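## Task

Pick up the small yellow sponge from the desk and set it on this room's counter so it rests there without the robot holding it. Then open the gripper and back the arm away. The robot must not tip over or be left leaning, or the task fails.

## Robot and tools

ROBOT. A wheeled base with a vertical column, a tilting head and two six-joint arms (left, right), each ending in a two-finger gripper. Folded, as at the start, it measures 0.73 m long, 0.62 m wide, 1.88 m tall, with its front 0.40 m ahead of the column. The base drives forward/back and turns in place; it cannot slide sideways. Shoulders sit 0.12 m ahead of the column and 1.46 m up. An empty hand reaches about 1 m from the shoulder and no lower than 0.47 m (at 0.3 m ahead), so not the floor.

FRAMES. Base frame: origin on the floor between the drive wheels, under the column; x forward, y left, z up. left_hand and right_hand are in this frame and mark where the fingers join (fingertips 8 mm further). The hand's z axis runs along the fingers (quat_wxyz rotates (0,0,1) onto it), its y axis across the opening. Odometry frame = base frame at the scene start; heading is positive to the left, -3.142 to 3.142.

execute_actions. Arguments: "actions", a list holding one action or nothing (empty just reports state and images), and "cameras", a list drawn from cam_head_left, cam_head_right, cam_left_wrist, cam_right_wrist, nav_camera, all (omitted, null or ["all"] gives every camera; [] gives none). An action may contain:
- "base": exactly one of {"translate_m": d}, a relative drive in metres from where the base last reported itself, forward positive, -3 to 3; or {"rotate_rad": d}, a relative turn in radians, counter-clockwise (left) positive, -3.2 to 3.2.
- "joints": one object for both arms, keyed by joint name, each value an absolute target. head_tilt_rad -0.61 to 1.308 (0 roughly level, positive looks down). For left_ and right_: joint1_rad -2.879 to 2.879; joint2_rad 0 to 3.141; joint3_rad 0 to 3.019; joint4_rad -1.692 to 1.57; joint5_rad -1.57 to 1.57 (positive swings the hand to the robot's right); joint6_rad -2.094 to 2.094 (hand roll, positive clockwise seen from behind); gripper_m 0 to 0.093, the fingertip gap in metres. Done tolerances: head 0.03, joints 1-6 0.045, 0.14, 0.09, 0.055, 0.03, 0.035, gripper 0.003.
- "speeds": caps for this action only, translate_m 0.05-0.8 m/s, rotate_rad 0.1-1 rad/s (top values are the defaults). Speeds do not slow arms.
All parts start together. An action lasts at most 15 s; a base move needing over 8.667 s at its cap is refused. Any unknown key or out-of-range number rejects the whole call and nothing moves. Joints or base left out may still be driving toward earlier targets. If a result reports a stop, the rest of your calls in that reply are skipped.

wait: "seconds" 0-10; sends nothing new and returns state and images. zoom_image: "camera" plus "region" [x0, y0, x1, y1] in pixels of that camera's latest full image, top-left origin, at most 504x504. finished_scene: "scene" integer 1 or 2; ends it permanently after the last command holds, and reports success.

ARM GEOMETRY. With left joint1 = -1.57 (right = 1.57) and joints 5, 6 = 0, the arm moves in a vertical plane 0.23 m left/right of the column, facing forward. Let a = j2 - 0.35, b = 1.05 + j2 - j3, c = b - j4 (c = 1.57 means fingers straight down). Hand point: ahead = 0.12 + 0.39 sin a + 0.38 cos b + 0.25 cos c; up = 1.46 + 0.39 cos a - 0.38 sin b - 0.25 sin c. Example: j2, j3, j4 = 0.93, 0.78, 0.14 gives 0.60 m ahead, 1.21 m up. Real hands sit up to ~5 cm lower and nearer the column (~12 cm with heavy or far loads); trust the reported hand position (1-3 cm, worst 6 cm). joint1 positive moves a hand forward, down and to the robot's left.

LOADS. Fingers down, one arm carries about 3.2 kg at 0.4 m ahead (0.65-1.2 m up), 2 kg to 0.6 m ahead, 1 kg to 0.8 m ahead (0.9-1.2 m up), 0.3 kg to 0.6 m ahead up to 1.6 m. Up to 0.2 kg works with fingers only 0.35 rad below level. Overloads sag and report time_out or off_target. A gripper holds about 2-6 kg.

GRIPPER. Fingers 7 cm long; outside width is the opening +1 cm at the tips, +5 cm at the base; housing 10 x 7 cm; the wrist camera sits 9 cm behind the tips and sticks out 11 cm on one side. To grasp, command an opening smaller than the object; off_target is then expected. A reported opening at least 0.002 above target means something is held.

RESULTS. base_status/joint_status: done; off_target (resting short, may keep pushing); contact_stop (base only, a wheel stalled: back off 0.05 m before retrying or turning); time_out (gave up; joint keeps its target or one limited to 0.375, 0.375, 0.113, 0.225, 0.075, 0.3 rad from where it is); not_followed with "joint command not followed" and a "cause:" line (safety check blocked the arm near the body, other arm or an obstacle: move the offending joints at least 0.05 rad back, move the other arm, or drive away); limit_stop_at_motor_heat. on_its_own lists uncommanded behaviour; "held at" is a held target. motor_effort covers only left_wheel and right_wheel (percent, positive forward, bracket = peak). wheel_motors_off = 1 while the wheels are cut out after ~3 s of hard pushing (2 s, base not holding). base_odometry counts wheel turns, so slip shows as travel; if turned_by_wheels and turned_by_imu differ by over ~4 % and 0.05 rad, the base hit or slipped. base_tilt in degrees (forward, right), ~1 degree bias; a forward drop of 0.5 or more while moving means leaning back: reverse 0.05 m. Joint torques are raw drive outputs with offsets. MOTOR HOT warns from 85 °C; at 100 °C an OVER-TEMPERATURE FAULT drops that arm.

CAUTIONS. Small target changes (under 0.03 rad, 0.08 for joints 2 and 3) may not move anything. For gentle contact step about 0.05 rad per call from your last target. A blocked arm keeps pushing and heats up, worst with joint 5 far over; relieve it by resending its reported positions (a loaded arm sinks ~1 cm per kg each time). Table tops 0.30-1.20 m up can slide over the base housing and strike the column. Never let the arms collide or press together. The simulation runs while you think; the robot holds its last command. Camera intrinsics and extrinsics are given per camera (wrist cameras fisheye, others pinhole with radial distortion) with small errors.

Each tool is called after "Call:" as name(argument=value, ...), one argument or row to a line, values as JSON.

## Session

Call:
execute_actions(
  actions=[
    {"joints":{"head_tilt_rad":0.45}},
  ],
)

Scene clock: 0.80 s.
Joint torques (N m, as the arm reports them, + toward a larger angle): left_arm=[-1.37 -8.11 -0.33 -1.65 -0.01  0.06] | right_arm=[ 0.28 -6.19 -1.79 -1.31  0.12  0.01]
base_odometry: x=+0.000 y=+0.000 heading=+0.000 (m, m, rad; odometry frame)
turned_by_wheels: +0.000 (rad since the last result)
turned_by_imu: +0.000 (rad since the last result)
base_tilt: forward=-0.8 right=-0.7 (deg)
base_status: not commanded
joint_positions: head_tilt_rad=+0.469 left_joint1_rad=-1.575 left_joint2_rad=+0.879 left_joint3_rad=+0.404 left_joint4_rad=-0.944 left_joint5_rad=-0.034 left_joint6_rad=-0.041 left_gripper_m=+0.095 right_joint1_rad=+1.543 right_joint2_rad=+0.918 right_joint3_rad=+0.381 right_joint4_rad=-0.973 right_joint5_rad=+0.017 right_joint6_rad=-0.064 right_gripper_m=+0.094
joint_status: all done
wheel_motors_off: 0
motor_effort: left_wheel=+4(5) right_wheel=+4(5) (%)
left_hand: x=+0.1464 y=+0.2295 z=+1.2526 quat_wxyz=(+0.432, +0.009, -0.901, -0.023) (m; base frame)
right_hand: x=+0.1219 y=-0.2336 z=+1.2625 quat_wxyz=(+0.474, +0.020, -0.880, +0.000) (m; base frame)
pictures: cam_head_left, cam_head_right, cam_left_wrist, cam_right_wrist, nav_camera
camera_calibration (this result's frames):
cam_head_left: T_world_to_cam=[[-0.0873188, -0.996151, 0.00759413, 0.0532913], [-0.507827, 0.0379532, -0.860623, 1.35557], [0.857022, -0.079005, -0.509187, 0.662635], [0, 0, 0, 1]] pos_world=[0.125155, 0.0539895, 1.50363]
cam_head_right: T_world_to_cam=[[-0.0707322, -0.997482, 0.0052165, -0.0463777], [-0.491645, 0.0303117, -0.870268, 1.36322], [0.867918, -0.0641206, -0.492551, 0.633166], [0, 0, 0, 1]] pos_world=[0.117402, -0.0469833, 1.49847]
cam_left_wrist: T_world_to_cam=[[-0.00523301, -0.998127, -0.0609539, 0.308097], [-0.051677, -0.0606034, 0.996823, -1.22342], [-0.99865, 0.00836631, -0.0512631, 0.331932], [0, 0, 0, 1]] pos_world=[0.269873, 0.2306, 1.25532]
cam_right_wrist: T_world_to_cam=[[0.0269445, -0.999417, -0.0209692, -0.211368], [0.0633445, -0.0192276, 0.997806, -1.26949], [-0.997628, -0.0282137, 0.0627895, 0.158158], [0, 0, 0, 1]] pos_world=[0.243893, -0.231192, 1.25235]
Images, in order (width x height): cam_head_left 504x504, cam_head_right 504x504, cam_left_wrist 504x504, cam_right_wrist 504x504, nav_camera 504x504.

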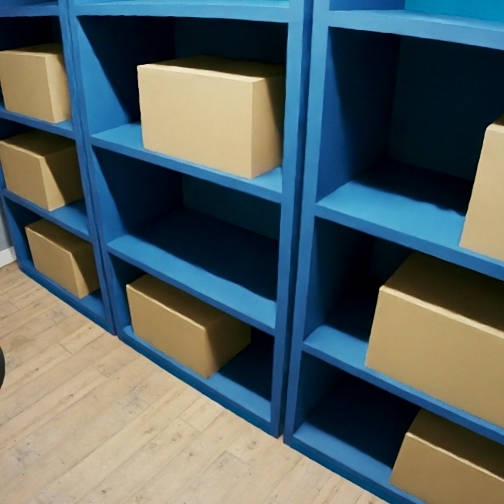

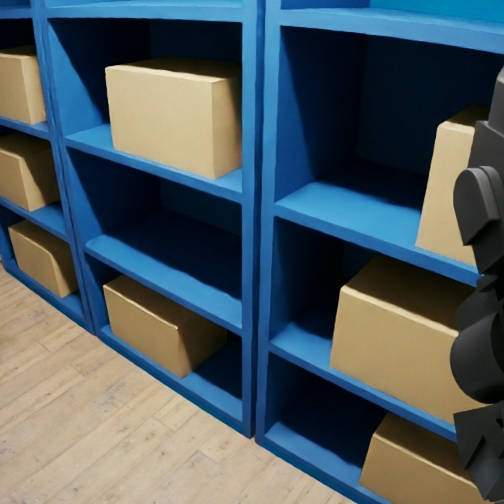

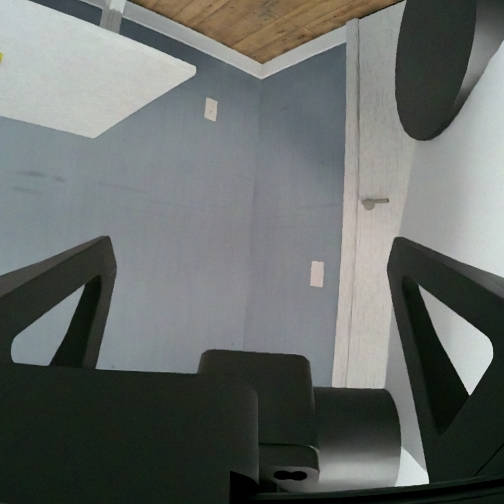

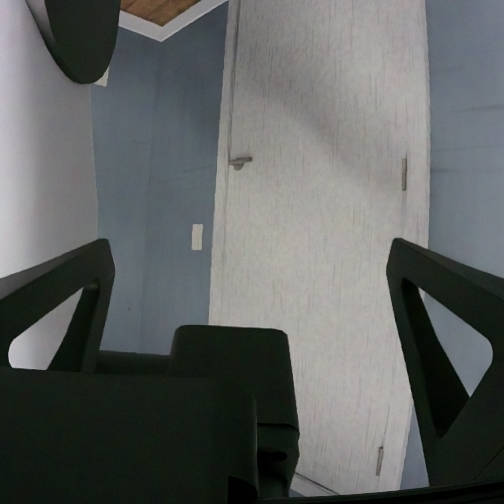

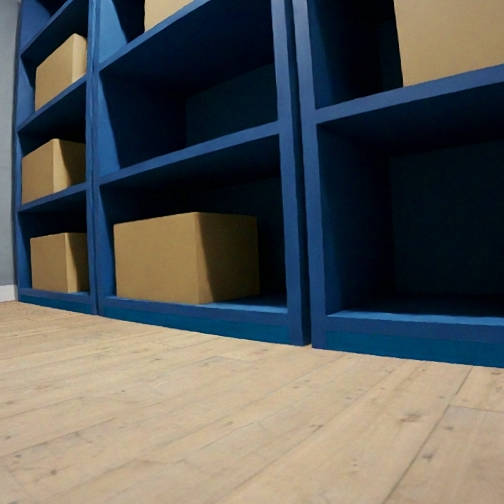

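Call:
execute_actions(
  actions=[
    {"base":{"rotate_rad":1.2},"joints":{"head_tilt_rad":0.55}},
  ],
  cameras=["cam_head_left"],
)

Call:
execute_actions(
  actions=[
    {"base":{"rotate_rad":1.2},"joints":{"head_tilt_rad":0.6,"left_joint1_rad":-1.57,"left_joint2_rad":1.3,"left_joint3_rad":0.95,"left_joint4_rad":-0.17,"left_joint5_rad":0,"left_joint6_rad":0}},
  ],
  cameras=["cam_head_left","cam_head_right","nav_camera"],
)

Scene clock: 4.57 s.
Joint torques (N m, as the arm reports them, + toward a larger angle): left_arm=[-1.5  -7.82 -0.39 -1.68 -0.01  0.07] | right_arm=[ 0.31 -6.24 -1.79 -1.32  0.11  0.02]
base_odometry: x=+0.000 y=+0.000 heading=+1.197 (m, m, rad; odometry frame)
turned_by_wheels: +1.197 (rad since the last result)
turned_by_imu: +1.181 (rad since the last result)
base_tilt: forward=-0.7 right=-0.6 (deg)
base_status: done
joint_positions: head_tilt_rad=+0.554 left_joint1_rad=-1.575 left_joint2_rad=+0.879 left_joint3_rad=+0.404 left_joint4_rad=-0.944 left_joint5_rad=-0.034 left_joint6_rad=-0.041 left_gripper_m=+0.095 right_joint1_rad=+1.543 right_joint2_rad=+0.918 right_joint3_rad=+0.381 right_joint4_rad=-0.973 right_joint5_rad=+0.017 right_joint6_rad=-0.064 right_gripper_m=+0.094
joint_status: all done
wheel_motors_off: 0
motor_effort: left_wheel=-11(56) right_wheel=+11(90) (%)
left_hand: x=+0.1464 y=+0.2295 z=+1.2526 quat_wxyz=(+0.432, +0.009, -0.901, -0.023) (m; base frame)
right_hand: x=+0.1219 y=-0.2336 z=+1.2625 quat_wxyz=(+0.474, +0.020, -0.880, +0.000) (m; base frame)
pictures: cam_head_left
camera_calibration (this result's frames):
cam_head_left: T_world_to_cam=[[-0.086357, -0.996151, 0.0149902, 0.0418533], [-0.579156, 0.0379532, -0.814333, 1.28785], [0.81063, -0.079005, -0.580204, 0.774321], [0, 0, 0, 1]] pos_world=[0.121791, 0.0539895, 1.49738]
Images, in order (width x height): cam_head_left 504x504.

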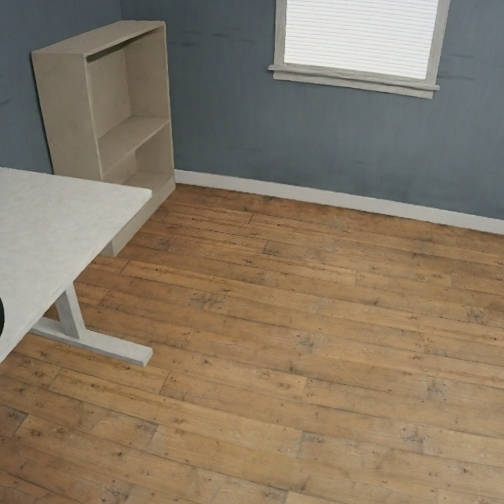

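Scene clock: 7.67 s.
Joint torques (N m, as the arm reports them, + toward a larger angle): left_arm=[ -0.81 -16.61   2.11   0.26   0.11   0.15] | right_arm=[ 0.3  -6.21 -1.79 -1.3   0.11  0.02]
base_odometry: x=+0.000 y=+0.000 heading=+2.393 (m, m, rad; odometry frame)
turned_by_wheels: +1.197 (rad since the last result)
turned_by_imu: +1.184 (rad since the last result)
base_tilt: forward=-0.7 right=-0.6 (deg)
base_status: done
joint_positions: head_tilt_rad=+0.603 left_joint1_rad=-1.575 left_joint2_rad=+1.301 left_joint3_rad=+0.955 left_joint4_rad=-0.180 left_joint5_rad=-0.003 left_joint6_rad=-0.010 left_gripper_m=+0.095 right_joint1_rad=+1.543 right_joint2_rad=+0.918 right_joint3_rad=+0.381 right_joint4_rad=-0.973 right_joint5_rad=+0.017 right_joint6_rad=-0.064 right_gripper_m=+0.094
joint_status: all done
wheel_motors_off: 0
motor_effort: left_wheel=-11(36) right_wheel=+11(35) (%)
left_hand: x=+0.5047 y=+0.2225 z=+1.0567 quat_wxyz=(+0.001, +0.004, -1.000, +0.001) (m; base frame)
right_hand: x=+0.1219 y=-0.2336 z=+1.2625 quat_wxyz=(+0.474, +0.020, -0.880, +0.000) (m; base frame)
pictures: cam_head_left, cam_head_right, nav_camera
camera_calibration (this result's frames):
cam_head_left: T_world_to_cam=[[-0.0855063, -0.996151, 0.0192593, 0.0352364], [-0.618872, 0.0379532, -0.784574, 1.24401], [0.780824, -0.079005, -0.619736, 0.836691], [0, 0, 0, 1]] pos_world=[0.119587, 0.0539895, 1.49386]
cam_head_right: T_world_to_cam=[[-0.0693896, -0.997482, 0.0146743, -0.0610098], [-0.604133, 0.0303117, -0.796307, 1.25494], [0.793857, -0.0641206, -0.604715, 0.809603], [0, 0, 0, 1]] pos_world=[0.11121, -0.0469833, 1.48979]
Images, in order (width x height): cam_head_left 504x504, cam_head_right 504x504, nav_camera 504x504.

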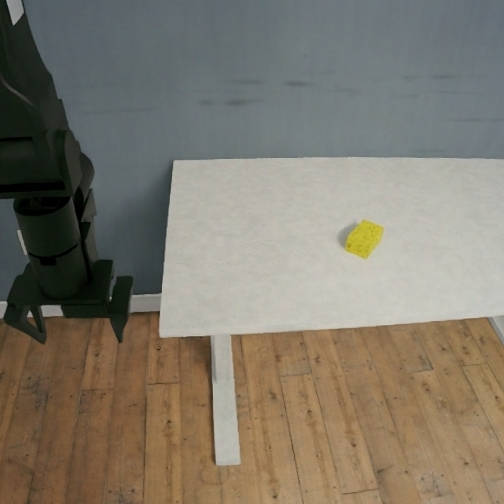

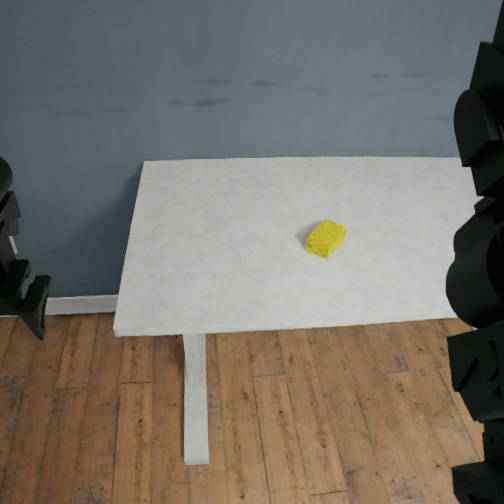

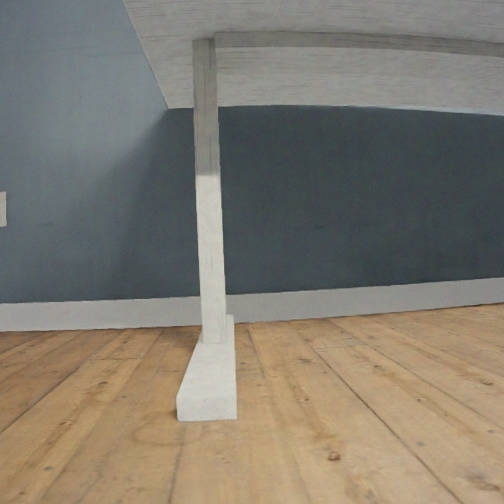

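Call:
execute_actions(
  actions=[
    {"base":{"rotate_rad":-0.507},"joints":{"head_tilt_rad":0.95,"left_joint2_rad":1.75,"left_joint3_rad":1.5,"left_joint4_rad":-0.27}},
  ],
  cameras=[],
)

Call:
execute_actions(
  actions=[
    {"base":{"translate_m":0.5}},
  ],
  cameras=["cam_head_left","cam_left_wrist"],
)

Scene clock: 11.27 s.
Joint torques (N m, as the arm reports them, + toward a larger angle): left_arm=[ -1.19 -20.88   3.7   -0.47   0.08   0.14] | right_arm=[ 0.34 -6.25 -1.77 -1.31  0.11  0.02]
base_odometry: x=+0.000 y=+0.000 heading=+1.890 (m, m, rad; odometry frame)
turned_by_wheels: -0.503 (rad since the last result)
turned_by_imu: -0.500 (rad since the last result)
base_tilt: forward=-0.7 right=-0.6 (deg)
base_status: done
joint_positions: head_tilt_rad=+0.950 left_joint1_rad=-1.574 left_joint2_rad=+1.752 left_joint3_rad=+1.495 left_joint4_rad=-0.259 left_joint5_rad=-0.002 left_joint6_rad=-0.010 left_gripper_m=+0.095 right_joint1_rad=+1.543 right_joint2_rad=+0.918 right_joint3_rad=+0.381 right_joint4_rad=-0.973 right_joint5_rad=+0.017 right_joint6_rad=-0.064 right_gripper_m=+0.094
joint_status: all done
wheel_motors_off: 0
motor_effort: left_wheel=+11(33) right_wheel=-10(32) (%)
left_hand: x=+0.6056 y=+0.2227 z=+0.9050 quat_wxyz=(-0.004, +0.004, -1.000, +0.000) (m; base frame)
right_hand: x=+0.1219 y=-0.2336 z=+1.2625 quat_wxyz=(+0.474, +0.020, -0.880, +0.000) (m; base frame)
pictures: none
No camera images: the call's "cameras" was empty. Leave "cameras" out to get every camera's image.

Scene clock: 13.80 s.
Joint torques (N m, as the arm reports them, + toward a larger angle): left_arm=[ -1.21 -20.63   3.53  -0.39   0.09   0.16] | right_arm=[ 0.36 -6.52 -1.91 -1.31  0.11  0.02]
base_odometry: x=-0.158 y=+0.475 heading=+1.892 (m, m, rad; odometry frame)
turned_by_wheels: +0.002 (rad since the last result)
turned_by_imu: +0.001 (rad since the last result)
base_tilt: forward=-0.8 right=-0.7 (deg)
base_status: done
joint_positions: head_tilt_rad=+0.951 left_joint1_rad=-1.574 left_joint2_rad=+1.751 left_joint3_rad=+1.498 left_joint4_rad=-0.259 left_joint5_rad=-0.002 left_joint6_rad=-0.010 left_gripper_m=+0.095 right_joint1_rad=+1.543 right_joint2_rad=+0.918 right_joint3_rad=+0.382 right_joint4_rad=-0.973 right_joint5_rad=+0.017 right_joint6_rad=-0.064 right_gripper_m=+0.094
joint_status: not commanded
wheel_motors_off: 0
motor_effort: left_wheel=+2(100) right_wheel=-2(77) (%)
left_hand: x=+0.6077 y=+0.2227 z=+0.9056 quat_wxyz=(-0.005, +0.004, -1.000, +0.000) (m; base frame)
right_hand: x=+0.1223 y=-0.2336 z=+1.2623 quat_wxyz=(+0.473, +0.020, -0.881, +0.000) (m; base frame)
pictures: cam_head_left, cam_left_wrist
camera_calibration (this result's frames):
cam_head_left: T_world_to_cam=[[-0.0738237, -0.996151, 0.0472474, -0.00844937], [-0.84921, 0.0379532, -0.526689, 0.85838], [0.522869, -0.079005, -0.848744, 1.20226], [0, 0, 0, 1]] pos_world=[0.0996973, 0.0539895, 1.47291]
cam_left_wrist: T_world_to_cam=[[0.0164585, -0.999831, -0.00815079, 0.221987], [-0.816745, -0.0181461, 0.576714, -0.0181748], [-0.576764, -0.00283471, -0.816906, 1.21439], [0, 0, 0, 1]] pos_world=[0.68192, 0.225062, 1.00433]
Images, in order (width x height): cam_head_left 504x504, cam_left_wrist 504x504.

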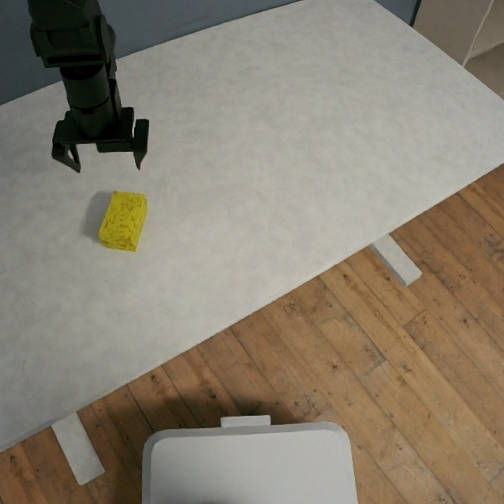

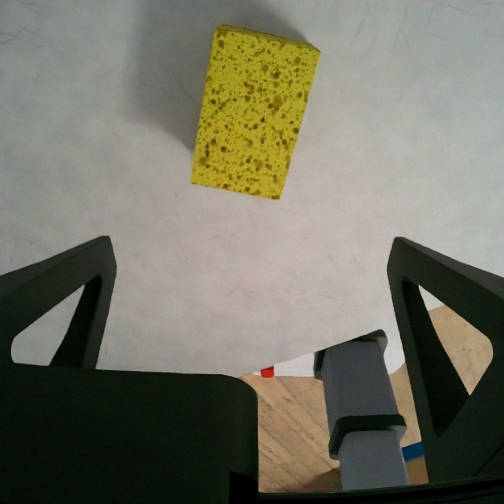

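Call:
execute_actions(
  actions=[
    {"joints":{"left_joint6_rad":0.2,"left_joint2_rad":2.03,"left_joint3_rad":1.78,"left_joint4_rad":-0.27}},
  ],
  cameras=["cam_left_wrist"],
)

Call:
execute_actions(
  actions=[
    {"joints":{"left_joint2_rad":2.15,"left_joint3_rad":1.92,"left_joint4_rad":-0.30}},
  ],
  cameras=["cam_head_left","cam_left_wrist"],
)

Scene clock: 16.23 s.
Joint torques (N m, as the arm reports them, + toward a larger angle): left_arm=[ -0.87 -21.66   4.34  -0.55   0.12   0.19] | right_arm=[ 0.36 -6.22 -1.87 -1.3   0.11  0.02]
base_odometry: x=-0.158 y=+0.475 heading=+1.892 (m, m, rad; odometry frame)
turned_by_wheels: +0.000 (rad since the last result)
turned_by_imu: -0.001 (rad since the last result)
base_tilt: forward=-0.7 right=-0.6 (deg)
base_status: not commanded
joint_positions: head_tilt_rad=+0.951 left_joint1_rad=-1.574 left_joint2_rad=+2.042 left_joint3_rad=+1.766 left_joint4_rad=-0.259 left_joint5_rad=-0.002 left_joint6_rad=+0.187 left_gripper_m=+0.095 right_joint1_rad=+1.543 right_joint2_rad=+0.918 right_joint3_rad=+0.382 right_joint4_rad=-0.973 right_joint5_rad=+0.017 right_joint6_rad=-0.064 right_gripper_m=+0.094
joint_status: all done
wheel_motors_off: 0
motor_effort: left_wheel=+3(3) right_wheel=-2(3) (%)
left_hand: x=+0.5958 y=+0.2225 z=+0.7918 quat_wxyz=(+0.006, -0.094, -0.996, +0.001) (m; base frame)
right_hand: x=+0.1223 y=-0.2336 z=+1.2623 quat_wxyz=(+0.473, +0.020, -0.881, +0.000) (m; base frame)
pictures: cam_left_wrist
camera_calibration (this result's frames):
cam_left_wrist: T_world_to_cam=[[-0.179631, -0.983715, -0.00613181, 0.33263], [-0.791254, 0.140777, 0.595062, -0.0273167], [-0.584509, 0.111744, -0.803656, 1.08322], [0, 0, 0, 1]] pos_world=[0.671288, 0.210016, 0.888831]
Images, in order (width x height): cam_left_wrist 504x504.

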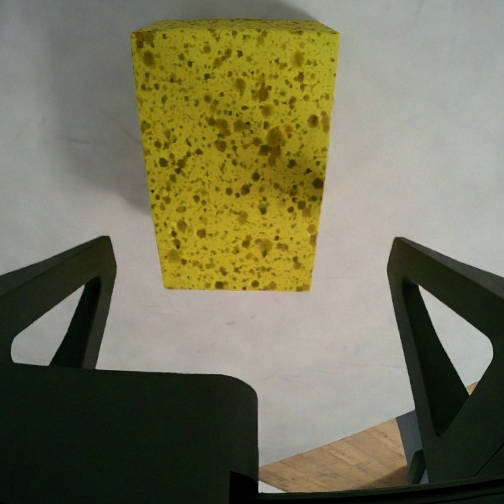

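Scene clock: 17.07 s.
Joint torques (N m, as the arm reports them, + toward a larger angle): left_arm=[ -0.97 -20.56   4.26  -0.5    0.13   0.19] | right_arm=[ 0.36 -6.23 -1.84 -1.32  0.11  0.01]
base_odometry: x=-0.158 y=+0.475 heading=+1.892 (m, m, rad; odometry frame)
turned_by_wheels: +0.000 (rad since the last result)
turned_by_imu: +0.000 (rad since the last result)
base_tilt: forward=-0.8 right=-0.7 (deg)
base_status: not commanded
joint_positions: head_tilt_rad=+0.951 left_joint1_rad=-1.574 left_joint2_rad=+2.145 left_joint3_rad=+1.911 left_joint4_rad=-0.289 left_joint5_rad=-0.002 left_joint6_rad=+0.187 left_gripper_m=+0.095 right_joint1_rad=+1.543 right_joint2_rad=+0.918 right_joint3_rad=+0.382 right_joint4_rad=-0.973 right_joint5_rad=+0.017 right_joint6_rad=-0.064 right_gripper_m=+0.094
joint_status: all done
wheel_motors_off: 0
motor_effort: left_wheel=+2(3) right_wheel=-3(3) (%)
left_hand: x=+0.6081 y=+0.2224 z=+0.7573 quat_wxyz=(-0.001, -0.094, -0.996, +0.000) (m; base frame)
right_hand: x=+0.1223 y=-0.2336 z=+1.2623 quat_wxyz=(+0.473, +0.020, -0.881, +0.000) (m; base frame)
pictures: cam_head_left, cam_left_wrist
camera_calibration (this result's frames):
cam_head_left: T_world_to_cam=[[-0.0738237, -0.996151, 0.0472474, -0.00844937], [-0.84921, 0.0379532, -0.526689, 0.85838], [0.522869, -0.079005, -0.848744, 1.20226], [0, 0, 0, 1]] pos_world=[0.0996973, 0.0539895, 1.47291]
cam_left_wrist: T_world_to_cam=[[-0.179495, -0.983721, -0.00857772, 0.336295], [-0.799356, 0.140761, 0.584137, 0.0161683], [-0.573421, 0.111707, -0.811609, 1.06198], [0, 0, 0, 1]] pos_world=[0.682251, 0.209914, 0.855356]
Images, in order (width x height): cam_head_left 504x504, cam_left_wrist 504x504.

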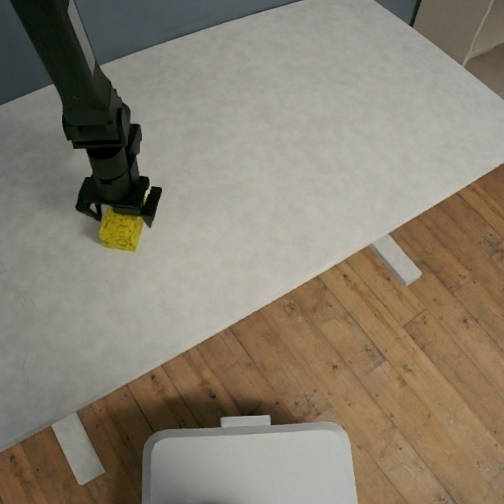

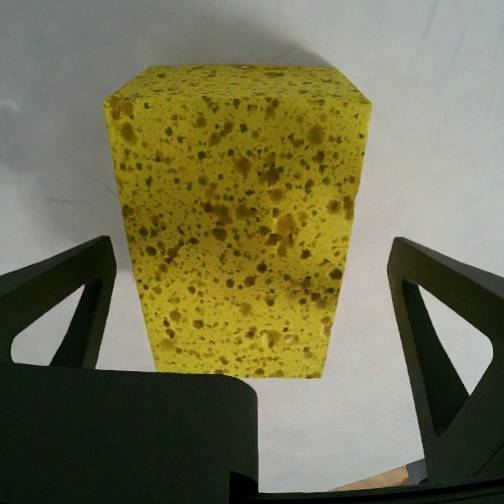

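Call:
execute_actions(
  actions=[
    {"joints":{"left_gripper_m":0.03}},
  ],
  cameras=[],
)

Call:
execute_actions(
  actions=[
    {"joints":{"left_joint2_rad":1.3,"left_joint3_rad":0.95,"left_joint4_rad":-0.17,"head_tilt_rad":0.6},"base":{"translate_m":-0.5}},
  ],
  cameras=[],
)

Call:
execute_actions(
  actions=[
    {"base":{"rotate_rad":2.7}},
  ],
  cameras=["cam_head_left","cam_head_right","nav_camera"],
)

Scene clock: 18.60 s.
Joint torques (N m, as the arm reports them, + toward a larger angle): left_arm=[ -0.89 -20.57   4.23  -0.51   0.1    0.19] | right_arm=[ 0.33 -6.16 -1.9  -1.32  0.11  0.02]
base_odometry: x=-0.158 y=+0.475 heading=+1.892 (m, m, rad; odometry frame)
turned_by_wheels: +0.000 (rad since the last result)
turned_by_imu: -0.001 (rad since the last result)
base_tilt: forward=-0.8 right=-0.7 (deg)
base_status: not commanded
joint_positions: head_tilt_rad=+0.951 left_joint1_rad=-1.574 left_joint2_rad=+2.145 left_joint3_rad=+1.911 left_joint4_rad=-0.289 left_joint5_rad=-0.002 left_joint6_rad=+0.187 left_gripper_m=+0.058 right_joint1_rad=+1.543 right_joint2_rad=+0.918 right_joint3_rad=+0.382 right_joint4_rad=-0.973 right_joint5_rad=+0.017 right_joint6_rad=-0.064 right_gripper_m=+0.094
joint_status: left_gripper_m off_target (ended at +0.058, target +0.030)
wheel_motors_off: 0
motor_effort: left_wheel=+2(3) right_wheel=-3(3) (%)
left_hand: x=+0.6081 y=+0.2223 z=+0.7573 quat_wxyz=(-0.001, -0.094, -0.996, +0.000) (m; base frame)
right_hand: x=+0.1223 y=-0.2336 z=+1.2623 quat_wxyz=(+0.473, +0.020, -0.881, +0.000) (m; base frame)
pictures: none
No camera images: the call's "cameras" was empty. Leave "cameras" out to get every camera's image.

Scene clock: 21.03 s.
Joint torques (N m, as the arm reports them, + toward a larger angle): left_arm=[ -1.42 -16.94   3.28   0.05   0.1    0.18] | right_arm=[ 0.37 -5.91 -1.63 -1.37  0.12  0.02]
base_odometry: x=+0.000 y=+0.000 heading=+1.896 (m, m, rad; odometry frame)
turned_by_wheels: +0.004 (rad since the last result)
turned_by_imu: +0.003 (rad since the last result)
base_tilt: forward=-0.7 right=-0.6 (deg)
base_status: done
joint_positions: head_tilt_rad=+0.617 left_joint1_rad=-1.574 left_joint2_rad=+1.307 left_joint3_rad=+0.937 left_joint4_rad=-0.177 left_joint5_rad=-0.002 left_joint6_rad=+0.187 left_gripper_m=+0.058 right_joint1_rad=+1.543 right_joint2_rad=+0.918 right_joint3_rad=+0.380 right_joint4_rad=-0.973 right_joint5_rad=+0.017 right_joint6_rad=-0.064 right_gripper_m=+0.094
joint_status: all done
wheel_motors_off: 0
motor_effort: left_wheel=+2(86) right_wheel=-2(56) (%)
left_hand: x=+0.4919 y=+0.2232 z=+1.0533 quat_wxyz=(+0.011, -0.094, -0.995, +0.001) (m; base frame)
right_hand: x=+0.1212 y=-0.2336 z=+1.2628 quat_wxyz=(+0.474, +0.020, -0.880, +0.000) (m; base frame)
pictures: none
No camera images: the call's "cameras" was empty. Leave "cameras" out to get every camera's image.

Scene clock: 25.47 s.
Joint torques (N m, as the arm reports them, + toward a larger angle): left_arm=[ -1.37 -16.97   2.72   0.16   0.08   0.18] | right_arm=[ 0.4  -6.21 -1.66 -1.3   0.12  0.02]
base_odometry: x=+0.000 y=+0.000 heading=-1.690 (m, m, rad; odometry frame)
turned_by_wheels: +2.698 (rad since the last result)
turned_by_imu: +2.666 (rad since the last result)
base_tilt: forward=-0.7 right=-0.6 (deg)
base_status: done
joint_positions: head_tilt_rad=+0.617 left_joint1_rad=-1.574 left_joint2_rad=+1.307 left_joint3_rad=+0.946 left_joint4_rad=-0.177 left_joint5_rad=-0.002 left_joint6_rad=+0.187 left_gripper_m=+0.058 right_joint1_rad=+1.543 right_joint2_rad=+0.918 right_joint3_rad=+0.380 right_joint4_rad=-0.973 right_joint5_rad=+0.017 right_joint6_rad=-0.064 right_gripper_m=+0.094
joint_status: not commanded
wheel_motors_off: 0
motor_effort: left_wheel=-12(61) right_wheel=+12(93) (%)
left_hand: x=+0.4974 y=+0.2232 z=+1.0538 quat_wxyz=(+0.007, -0.094, -0.996, +0.001) (m; base frame)
right_hand: x=+0.1212 y=-0.2336 z=+1.2628 quat_wxyz=(+0.474, +0.020, -0.880, +0.000) (m; base frame)
pictures: cam_head_left, cam_head_right, nav_camera
camera_calibration (this result's frames):
cam_head_left: T_world_to_cam=[[-0.0852357, -0.996151, 0.0204234, 0.0334301], [-0.629513, 0.0379532, -0.776062, 1.23143], [0.772301, -0.079005, -0.630325, 0.853425], [0, 0, 0, 1]] pos_world=[0.118951, 0.0539895, 1.49292]
cam_head_right: T_world_to_cam=[[-0.0691831, -0.997482, 0.0156191, -0.0624751], [-0.614935, 0.0303117, -0.787995, 1.24268], [0.785537, -0.0641206, -0.615484, 0.826602], [0, 0, 0, 1]] pos_world=[0.11052, -0.0469833, 1.48896]
Images, in order (width x height): cam_head_left 504x504, cam_head_right 504x504, nav_camera 504x504.

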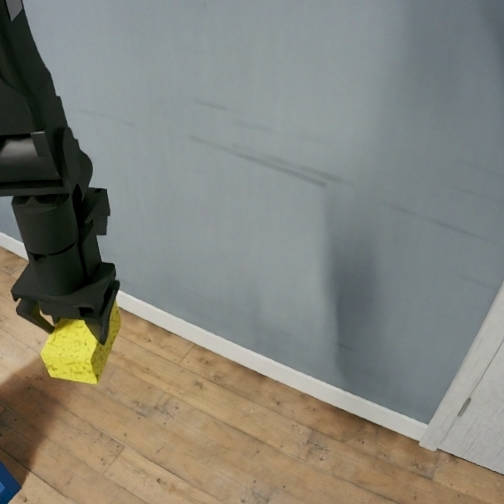

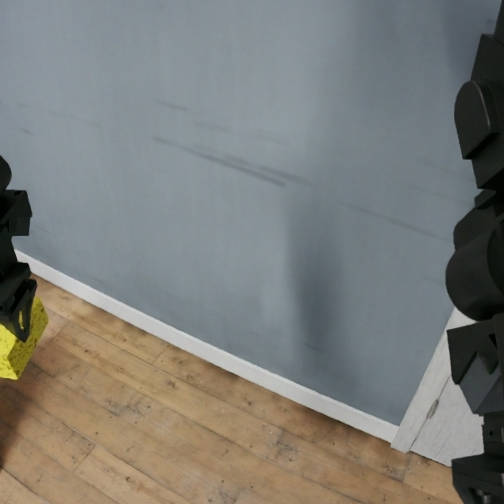

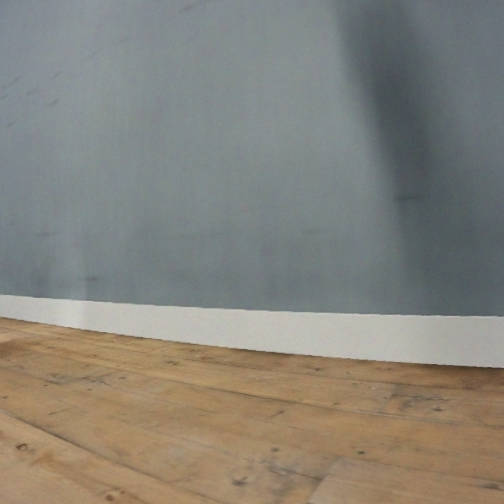

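Call:
execute_actions(
  actions=[
    {"base":{"translate_m":0.55}},
  ],
  cameras=[],
)

Call:
execute_actions(
  actions=[
    {"base":{"rotate_rad":0.68},"joints":{"head_tilt_rad":0.95}},
  ],
  cameras=[],
)

Call:
execute_actions(
  actions=[
    {"base":{"translate_m":0.3}},
  ],
  cameras=[],
)

Call:
execute_actions(
  actions=[
    {"base":{"rotate_rad":0.15}},
  ],
  cameras=["cam_head_left","cam_head_right","nav_camera"],
)

Scene clock: 30.20 s.
Joint torques (N m, as the arm reports them, + toward a larger angle): left_arm=[ -1.05 -16.77   2.4    0.14   0.12   0.19] | right_arm=[ 0.31 -6.21 -1.86 -1.31  0.12  0.01]
base_odometry: x=-0.065 y=-0.546 heading=-1.689 (m, m, rad; odometry frame)
turned_by_wheels: +0.000 (rad since the last result)
turned_by_imu: -0.001 (rad since the last result)
base_tilt: forward=-0.8 right=-0.7 (deg)
base_status: done
joint_positions: head_tilt_rad=+0.617 left_joint1_rad=-1.574 left_joint2_rad=+1.305 left_joint3_rad=+0.950 left_joint4_rad=-0.177 left_joint5_rad=-0.002 left_joint6_rad=+0.187 left_gripper_m=+0.058 right_joint1_rad=+1.543 right_joint2_rad=+0.918 right_joint3_rad=+0.382 right_joint4_rad=-0.973 right_joint5_rad=+0.017 right_joint6_rad=-0.064 right_gripper_m=+0.094
joint_status: not commanded
wheel_motors_off: 0
motor_effort: left_wheel=+1(88) right_wheel=-1(86) (%)
left_hand: x=+0.5010 y=+0.2232 z=+1.0548 quat_wxyz=(+0.004, -0.094, -0.996, +0.001) (m; base frame)
right_hand: x=+0.1226 y=-0.2336 z=+1.2622 quat_wxyz=(+0.473, +0.020, -0.881, +0.000) (m; base frame)
pictures: none
No camera images: the call's "cameras" was empty. Leave "cameras" out to get every camera's image.

Scene clock: 32.57 s.
Joint torques (N m, as the arm reports them, + toward a larger angle): left_arm=[ -1.2  -17.09   2.32   0.18   0.11   0.17] | right_arm=[ 0.39 -6.18 -1.86 -1.31  0.11  0.02]
base_odometry: x=-0.065 y=-0.546 heading=-1.012 (m, m, rad; odometry frame)
turned_by_wheels: +0.677 (rad since the last result)
turned_by_imu: +0.665 (rad since the last result)
base_tilt: forward=-0.7 right=-0.6 (deg)
base_status: done
joint_positions: head_tilt_rad=+0.950 left_joint1_rad=-1.574 left_joint2_rad=+1.305 left_joint3_rad=+0.950 left_joint4_rad=-0.177 left_joint5_rad=-0.002 left_joint6_rad=+0.187 left_gripper_m=+0.058 right_joint1_rad=+1.543 right_joint2_rad=+0.918 right_joint3_rad=+0.382 right_joint4_rad=-0.973 right_joint5_rad=+0.017 right_joint6_rad=-0.064 right_gripper_m=+0.094
joint_status: all done
wheel_motors_off: 0
motor_effort: left_wheel=-12(90) right_wheel=+12(73) (%)
left_hand: x=+0.5010 y=+0.2232 z=+1.0548 quat_wxyz=(+0.004, -0.094, -0.996, +0.001) (m; base frame)
right_hand: x=+0.1226 y=-0.2336 z=+1.2622 quat_wxyz=(+0.473, +0.020, -0.881, +0.000) (m; base frame)
pictures: none
No camera images: the call's "cameras" was empty. Leave "cameras" out to get every camera's image.

Scene clock: 34.63 s.
Joint torques (N m, as the arm reports them, + toward a larger angle): left_arm=[ -1.21 -17.01   2.25   0.08   0.1    0.18] | right_arm=[ 0.35 -6.36 -1.99 -1.31  0.11  0.02]
base_odometry: x=+0.095 y=-0.800 heading=-1.010 (m, m, rad; odometry frame)
turned_by_wheels: +0.002 (rad since the last result)
turned_by_imu: +0.001 (rad since the last result)
base_tilt: forward=-0.7 right=-0.6 (deg)
base_status: done
joint_positions: head_tilt_rad=+0.951 left_joint1_rad=-1.574 left_joint2_rad=+1.304 left_joint3_rad=+0.952 left_joint4_rad=-0.177 left_joint5_rad=-0.002 left_joint6_rad=+0.187 left_gripper_m=+0.058 right_joint1_rad=+1.543 right_joint2_rad=+0.918 right_joint3_rad=+0.383 right_joint4_rad=-0.973 right_joint5_rad=+0.017 right_joint6_rad=-0.064 right_gripper_m=+0.094
joint_status: not commanded
wheel_motors_off: 0
motor_effort: left_wheel=+2(87) right_wheel=-2(84) (%)
left_hand: x=+0.5024 y=+0.2232 z=+1.0553 quat_wxyz=(+0.003, -0.094, -0.996, +0.001) (m; base frame)
right_hand: x=+0.1232 y=-0.2336 z=+1.2620 quat_wxyz=(+0.473, +0.020, -0.881, +0.000) (m; base frame)
pictures: none
No camera images: the call's "cameras" was empty. Leave "cameras" out to get every camera's image.

Scene clock: 35.93 s.
Joint torques (N m, as the arm reports them, + toward a larger angle): left_arm=[ -0.92 -16.87   2.32   0.15   0.11   0.18] | right_arm=[ 0.32 -6.21 -1.94 -1.29  0.11  0.02]
base_odometry: x=+0.095 y=-0.801 heading=-0.863 (m, m, rad; odometry frame)
turned_by_wheels: +0.147 (rad since the last result)
turned_by_imu: +0.142 (rad since the last result)
base_tilt: forward=-0.7 right=-0.7 (deg)
base_status: done
joint_positions: head_tilt_rad=+0.951 left_joint1_rad=-1.574 left_joint2_rad=+1.304 left_joint3_rad=+0.952 left_joint4_rad=-0.177 left_joint5_rad=-0.002 left_joint6_rad=+0.187 left_gripper_m=+0.058 right_joint1_rad=+1.543 right_joint2_rad=+0.918 right_joint3_rad=+0.383 right_joint4_rad=-0.973 right_joint5_rad=+0.017 right_joint6_rad=-0.064 right_gripper_m=+0.094
joint_status: not commanded
wheel_motors_off: 0
motor_effort: left_wheel=-1(87) right_wheel=+1(75) (%)
left_hand: x=+0.5024 y=+0.2232 z=+1.0553 quat_wxyz=(+0.003, -0.094, -0.996, +0.001) (m; base frame)
right_hand: x=+0.1232 y=-0.2336 z=+1.2620 quat_wxyz=(+0.473, +0.020, -0.881, +0.000) (m; base frame)
pictures: cam_head_left, cam_head_right, nav_camera
camera_calibration (this result's frames):
cam_head_left: T_world_to_cam=[[-0.0738246, -0.996151, 0.0472458, -0.00844697], [-0.8492, 0.0379532, -0.526706, 0.858407], [0.522886, -0.079005, -0.848733, 1.20224], [0, 0, 0, 1]] pos_world=[0.0996987, 0.0539895, 1.47291]
cam_head_right: T_world_to_cam=[[-0.0602352, -0.997482, 0.0374429, -0.0965313], [-0.839341, 0.0303117, -0.54276, 0.87624], [0.540258, -0.0641206, -0.839053, 1.18316], [0, 0, 0, 1]] pos_world=[0.0904364, -0.0469833, 1.47194]
Images, in order (width x height): cam_head_left 504x504, cam_head_right 504x504, nav_camera 504x504.

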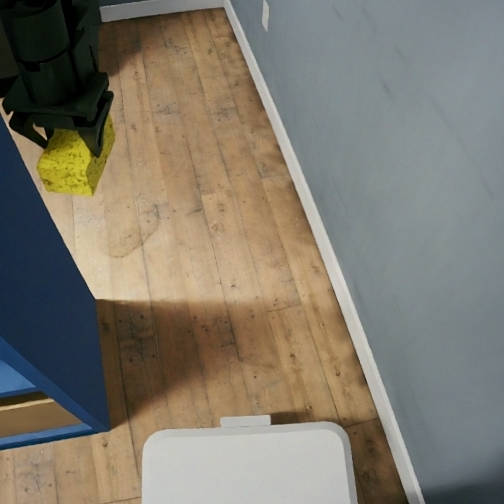

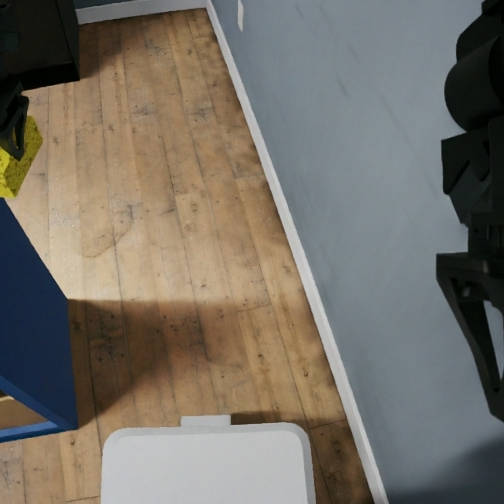

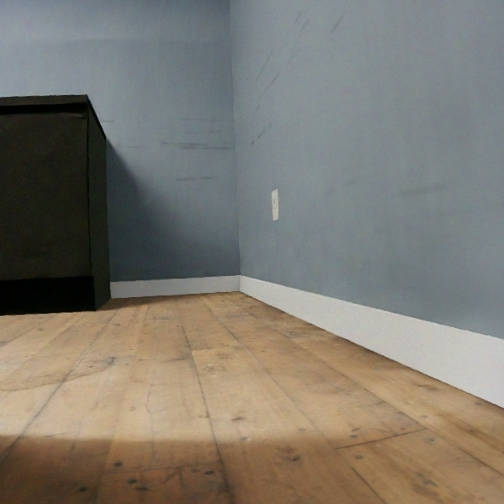

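Call:
execute_actions(
  actions=[
    {"base":{"translate_m":0.28}},
  ],
  cameras=[],
)

Call:
execute_actions(
  actions=[
    {"base":{"rotate_rad":0.19}},
  ],
  cameras=["cam_head_left","nav_camera"],
)

Call:
execute_actions(
  actions=[
    {"base":{"translate_m":0.55},"speeds":{"translate_m":0.4},"joints":{"head_tilt_rad":0.8}},
  ],
  cameras=["cam_head_left","cam_head_right","nav_camera"],
)

Scene clock: 39.47 s.
Joint torques (N m, as the arm reports them, + toward a larger angle): left_arm=[ -1.21 -17.2    2.42   0.23   0.09   0.19] | right_arm=[ 0.37 -5.96 -1.84 -1.31  0.11  0.01]
base_odometry: x=+0.277 y=-1.013 heading=-0.861 (m, m, rad; odometry frame)
turned_by_wheels: +0.002 (rad since the last result)
turned_by_imu: +0.001 (rad since the last result)
base_tilt: forward=-0.8 right=-0.7 (deg)
base_status: done
joint_positions: head_tilt_rad=+0.951 left_joint1_rad=-1.574 left_joint2_rad=+1.303 left_joint3_rad=+0.949 left_joint4_rad=-0.177 left_joint5_rad=-0.002 left_joint6_rad=+0.187 left_gripper_m=+0.058 right_joint1_rad=+1.543 right_joint2_rad=+0.917 right_joint3_rad=+0.381 right_joint4_rad=-0.973 right_joint5_rad=+0.017 right_joint6_rad=-0.064 right_gripper_m=+0.094
joint_status: not commanded
wheel_motors_off: 0
motor_effort: left_wheel=+2(94) right_wheel=-2(64) (%)
left_hand: x=+0.5013 y=+0.2232 z=+1.0555 quat_wxyz=(+0.003, -0.094, -0.996, +0.001) (m; base frame)
right_hand: x=+0.1224 y=-0.2336 z=+1.2624 quat_wxyz=(+0.473, +0.020, -0.881, +0.000) (m; base frame)
pictures: none
No camera images: the call's "cameras" was empty. Leave "cameras" out to get every camera's image.

Scene clock: 40.87 s.
Joint torques (N m, as the arm reports them, + toward a larger angle): left_arm=[ -1.02 -16.65   2.38   0.06   0.11   0.17] | right_arm=[ 0.28 -6.09 -1.76 -1.32  0.11  0.01]
base_odometry: x=+0.277 y=-1.014 heading=-0.674 (m, m, rad; odometry frame)
turned_by_wheels: +0.187 (rad since the last result)
turned_by_imu: +0.181 (rad since the last result)
base_tilt: forward=-0.8 right=-0.7 (deg)
base_status: done
joint_positions: head_tilt_rad=+0.951 left_joint1_rad=-1.574 left_joint2_rad=+1.303 left_joint3_rad=+0.949 left_joint4_rad=-0.177 left_joint5_rad=-0.002 left_joint6_rad=+0.187 left_gripper_m=+0.058 right_joint1_rad=+1.543 right_joint2_rad=+0.917 right_joint3_rad=+0.381 right_joint4_rad=-0.973 right_joint5_rad=+0.017 right_joint6_rad=-0.064 right_gripper_m=+0.094
joint_status: not commanded
wheel_motors_off: 0
motor_effort: left_wheel=-2(89) right_wheel=+2(80) (%)
left_hand: x=+0.5013 y=+0.2232 z=+1.0555 quat_wxyz=(+0.003, -0.094, -0.996, +0.001) (m; base frame)
right_hand: x=+0.1224 y=-0.2336 z=+1.2624 quat_wxyz=(+0.473, +0.020, -0.881, +0.000) (m; base frame)
pictures: cam_head_left, nav_camera
camera_calibration (this result's frames):
cam_head_left: T_world_to_cam=[[-0.0738164, -0.996151, 0.0472586, -0.00846708], [-0.849291, 0.0379532, -0.526559, 0.858185], [0.522739, -0.079005, -0.848824, 1.20239], [0, 0, 0, 1]] pos_world=[0.0996871, 0.0539895, 1.4729]
Images, in order (width x height): cam_head_left 504x504, nav_camera 504x504.

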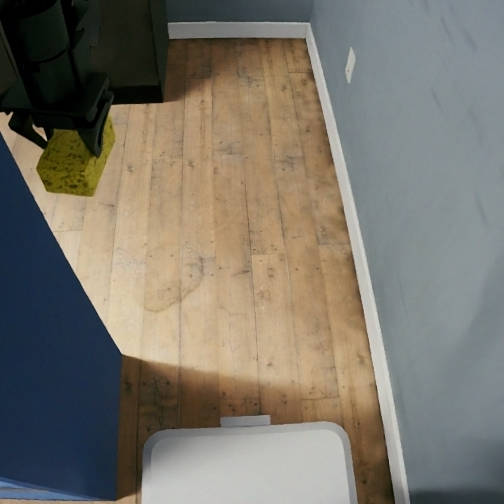

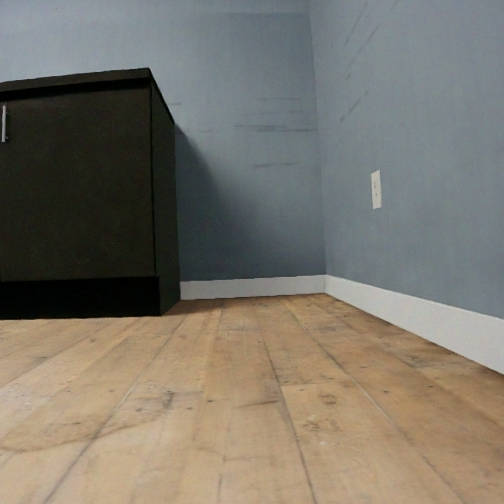

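Scene clock: 43.50 s.
Joint torques (N m, as the arm reports them, + toward a larger angle): left_arm=[ -0.82 -16.93   2.35   0.14   0.08   0.18] | right_arm=[ 0.4  -6.2  -1.76 -1.27  0.11  0.02]
base_odometry: x=+0.707 y=-1.357 heading=-0.673 (m, m, rad; odometry frame)
turned_by_wheels: +0.001 (rad since the last result)
turned_by_imu: +0.001 (rad since the last result)
base_tilt: forward=-0.8 right=-0.6 (deg)
base_status: done
joint_positions: head_tilt_rad=+0.815 left_joint1_rad=-1.574 left_joint2_rad=+1.303 left_joint3_rad=+0.949 left_joint4_rad=-0.177 left_joint5_rad=-0.002 left_joint6_rad=+0.187 left_gripper_m=+0.058 right_joint1_rad=+1.543 right_joint2_rad=+0.917 right_joint3_rad=+0.381 right_joint4_rad=-0.973 right_joint5_rad=+0.017 right_joint6_rad=-0.064 right_gripper_m=+0.094
joint_status: all done
wheel_motors_off: 0
motor_effort: left_wheel=+1(89) right_wheel=-2(57) (%)
left_hand: x=+0.5011 y=+0.2232 z=+1.0555 quat_wxyz=(+0.003, -0.094, -0.996, +0.001) (m; base frame)
right_hand: x=+0.1222 y=-0.2336 z=+1.2625 quat_wxyz=(+0.473, +0.020, -0.881, +0.000) (m; base frame)
pictures: cam_head_left, cam_head_right, nav_camera
camera_calibration (this result's frames):
cam_head_left: T_world_to_cam=[[-0.0795518, -0.996151, 0.0367935, 0.00793597], [-0.769892, 0.0379532, -0.637045, 1.02436], [0.633197, -0.079005, -0.769948, 1.0754], [0, 0, 0, 1]] pos_world=[0.108341, 0.0539895, 1.48027]
cam_head_right: T_world_to_cam=[[-0.0647581, -0.997482, 0.0289249, -0.0831873], [-0.757947, 0.0303117, -0.651612, 1.0398], [0.649094, -0.0641206, -0.758001, 1.0529], [0, 0, 0, 1]] pos_world=[0.0992962, -0.0469833, 1.47805]
Images, in order (width x height): cam_head_left 504x504, cam_head_right 504x504, nav_camera 504x504.

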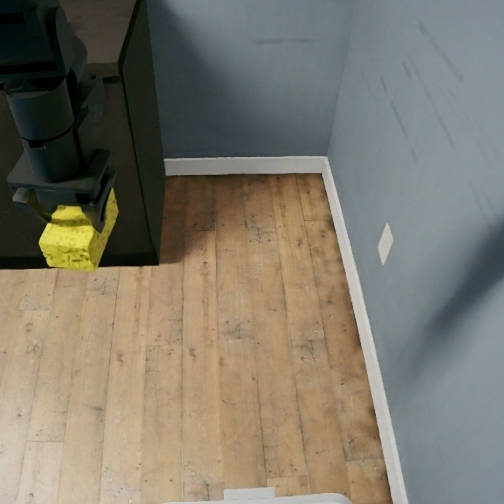

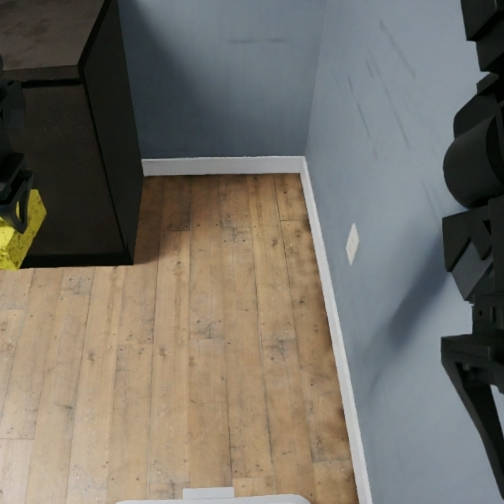

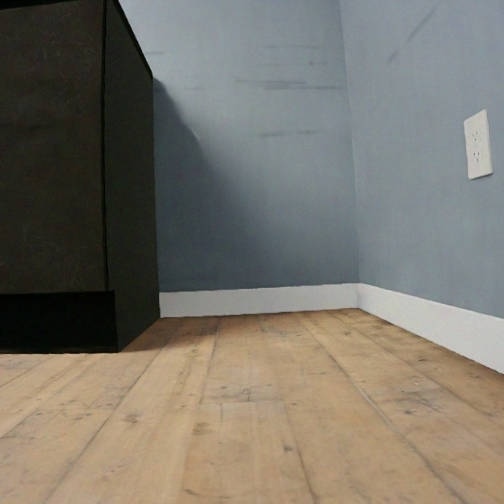

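Call:
execute_actions(
  actions=[
    {"base":{"translate_m":0.12}},
  ],
  cameras=[],
)

Call:
execute_actions(
  actions=[
    {"base":{"rotate_rad":0.3},"joints":{"left_joint2_rad":1.65,"left_joint3_rad":1.88,"left_joint4_rad":-0.74}},
  ],
  cameras=[],
)

Call:
execute_actions(
  actions=[
    {"base":{"translate_m":0.56},"speeds":{"translate_m":0.4}},
  ],
  cameras=["cam_head_left","cam_left_wrist"],
)

Scene clock: 46.77 s.
Joint torques (N m, as the arm reports them, + toward a larger angle): left_arm=[ -1.09 -16.57   2.59   0.11   0.1    0.19] | right_arm=[ 0.3  -6.04 -1.75 -1.32  0.11  0.02]
base_odometry: x=+0.801 y=-1.432 heading=-0.672 (m, m, rad; odometry frame)
turned_by_wheels: +0.001 (rad since the last result)
turned_by_imu: +0.000 (rad since the last result)
base_tilt: forward=-0.7 right=-0.7 (deg)
base_status: done
joint_positions: head_tilt_rad=+0.815 left_joint1_rad=-1.574 left_joint2_rad=+1.302 left_joint3_rad=+0.949 left_joint4_rad=-0.177 left_joint5_rad=-0.002 left_joint6_rad=+0.187 left_gripper_m=+0.058 right_joint1_rad=+1.543 right_joint2_rad=+0.917 right_joint3_rad=+0.381 right_joint4_rad=-0.973 right_joint5_rad=+0.017 right_joint6_rad=-0.064 right_gripper_m=+0.094
joint_status: not commanded
wheel_motors_off: 0
motor_effort: left_wheel=+1(38) right_wheel=-2(46) (%)
left_hand: x=+0.5014 y=+0.2232 z=+1.0557 quat_wxyz=(+0.003, -0.094, -0.996, +0.001) (m; base frame)
right_hand: x=+0.1224 y=-0.2336 z=+1.2624 quat_wxyz=(+0.473, +0.020, -0.881, +0.000) (m; base frame)
pictures: none
No camera images: the call's "cameras" was empty. Leave "cameras" out to get every camera's image.

Scene clock: 48.70 s.
Joint torques (N m, as the arm reports them, + toward a larger angle): left_arm=[ -0.95 -24.07   8.35  -0.54   0.11   0.18] | right_arm=[ 0.32 -6.11 -1.78 -1.31  0.11  0.02]
base_odometry: x=+0.802 y=-1.432 heading=-0.375 (m, m, rad; odometry frame)
turned_by_wheels: +0.297 (rad since the last result)
turned_by_imu: +0.289 (rad since the last result)
base_tilt: forward=-0.7 right=-0.6 (deg)
base_status: done
joint_positions: head_tilt_rad=+0.815 left_joint1_rad=-1.573 left_joint2_rad=+1.637 left_joint3_rad=+1.870 left_joint4_rad=-0.726 left_joint5_rad=-0.002 left_joint6_rad=+0.187 left_gripper_m=+0.058 right_joint1_rad=+1.543 right_joint2_rad=+0.917 right_joint3_rad=+0.381 right_joint4_rad=-0.973 right_joint5_rad=+0.017 right_joint6_rad=-0.064 right_gripper_m=+0.094
joint_status: all done
wheel_motors_off: 0
motor_effort: left_wheel=-5(92) right_wheel=+6(77) (%)
left_hand: x=+0.7633 y=+0.2233 z=+1.0390 quat_wxyz=(-0.015, -0.094, -0.995, -0.001) (m; base frame)
right_hand: x=+0.1224 y=-0.2336 z=+1.2624 quat_wxyz=(+0.473, +0.020, -0.881, +0.000) (m; base frame)
pictures: none
No camera images: the call's "cameras" was empty. Leave "cameras" out to get every camera's image.

Scene clock: 51.47 s.
Joint torques (N m, as the arm reports them, + toward a larger angle): left_arm=[ -0.99 -24.15   8.29  -0.5    0.08   0.19] | right_arm=[ 0.33 -6.21 -1.69 -1.31  0.11  0.02]
base_odometry: x=+1.323 y=-1.637 heading=-0.374 (m, m, rad; odometry frame)
turned_by_wheels: +0.001 (rad since the last result)
turned_by_imu: +0.000 (rad since the last result)
base_tilt: forward=-0.8 right=-0.6 (deg)
base_status: done
joint_positions: head_tilt_rad=+0.815 left_joint1_rad=-1.573 left_joint2_rad=+1.638 left_joint3_rad=+1.870 left_joint4_rad=-0.728 left_joint5_rad=-0.002 left_joint6_rad=+0.187 left_gripper_m=+0.058 right_joint1_rad=+1.543 right_joint2_rad=+0.916 right_joint3_rad=+0.381 right_joint4_rad=-0.973 right_joint5_rad=+0.017 right_joint6_rad=-0.064 right_gripper_m=+0.094
joint_status: not commanded
wheel_motors_off: 0
motor_effort: left_wheel=+0(90) right_wheel=-1(73) (%)
left_hand: x=+0.7625 y=+0.2233 z=+1.0385 quat_wxyz=(-0.014, -0.094, -0.995, -0.001) (m; base frame)
right_hand: x=+0.1221 y=-0.2336 z=+1.2625 quat_wxyz=(+0.473, +0.020, -0.881, +0.000) (m; base frame)
pictures: cam_head_left, cam_left_wrist
camera_calibration (this result's frames):
cam_head_left: T_world_to_cam=[[-0.0795672, -0.996151, 0.0367601, 0.00798817], [-0.769625, 0.0379532, -0.637368, 1.02485], [0.63352, -0.079005, -0.769682, 1.07497], [0, 0, 0, 1]] pos_world=[0.108366, 0.0539895, 1.4803]
cam_left_wrist: T_world_to_cam=[[-0.179151, -0.983728, -0.0135446, 0.372256], [-0.81446, 0.140574, 0.562933, 0.00872367], [-0.551869, 0.111882, -0.826392, 1.37747], [0, 0, 0, 1]] pos_world=[0.833979, 0.210858, 1.13846]
Images, in order (width x height): cam_head_left 504x504, cam_left_wrist 504x504.

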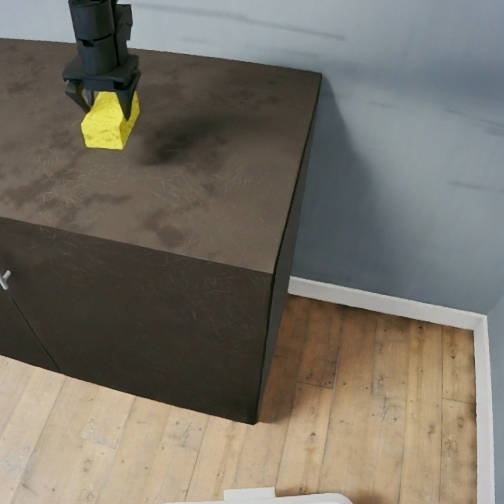

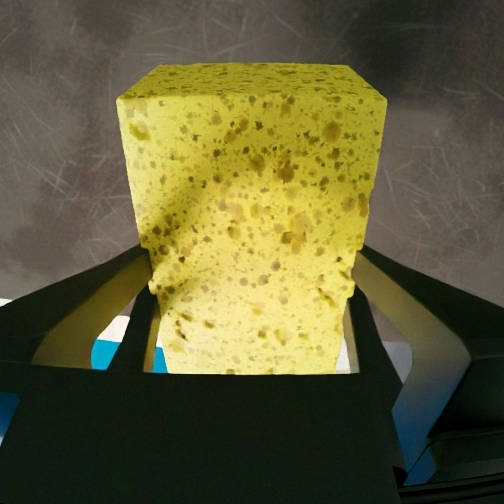

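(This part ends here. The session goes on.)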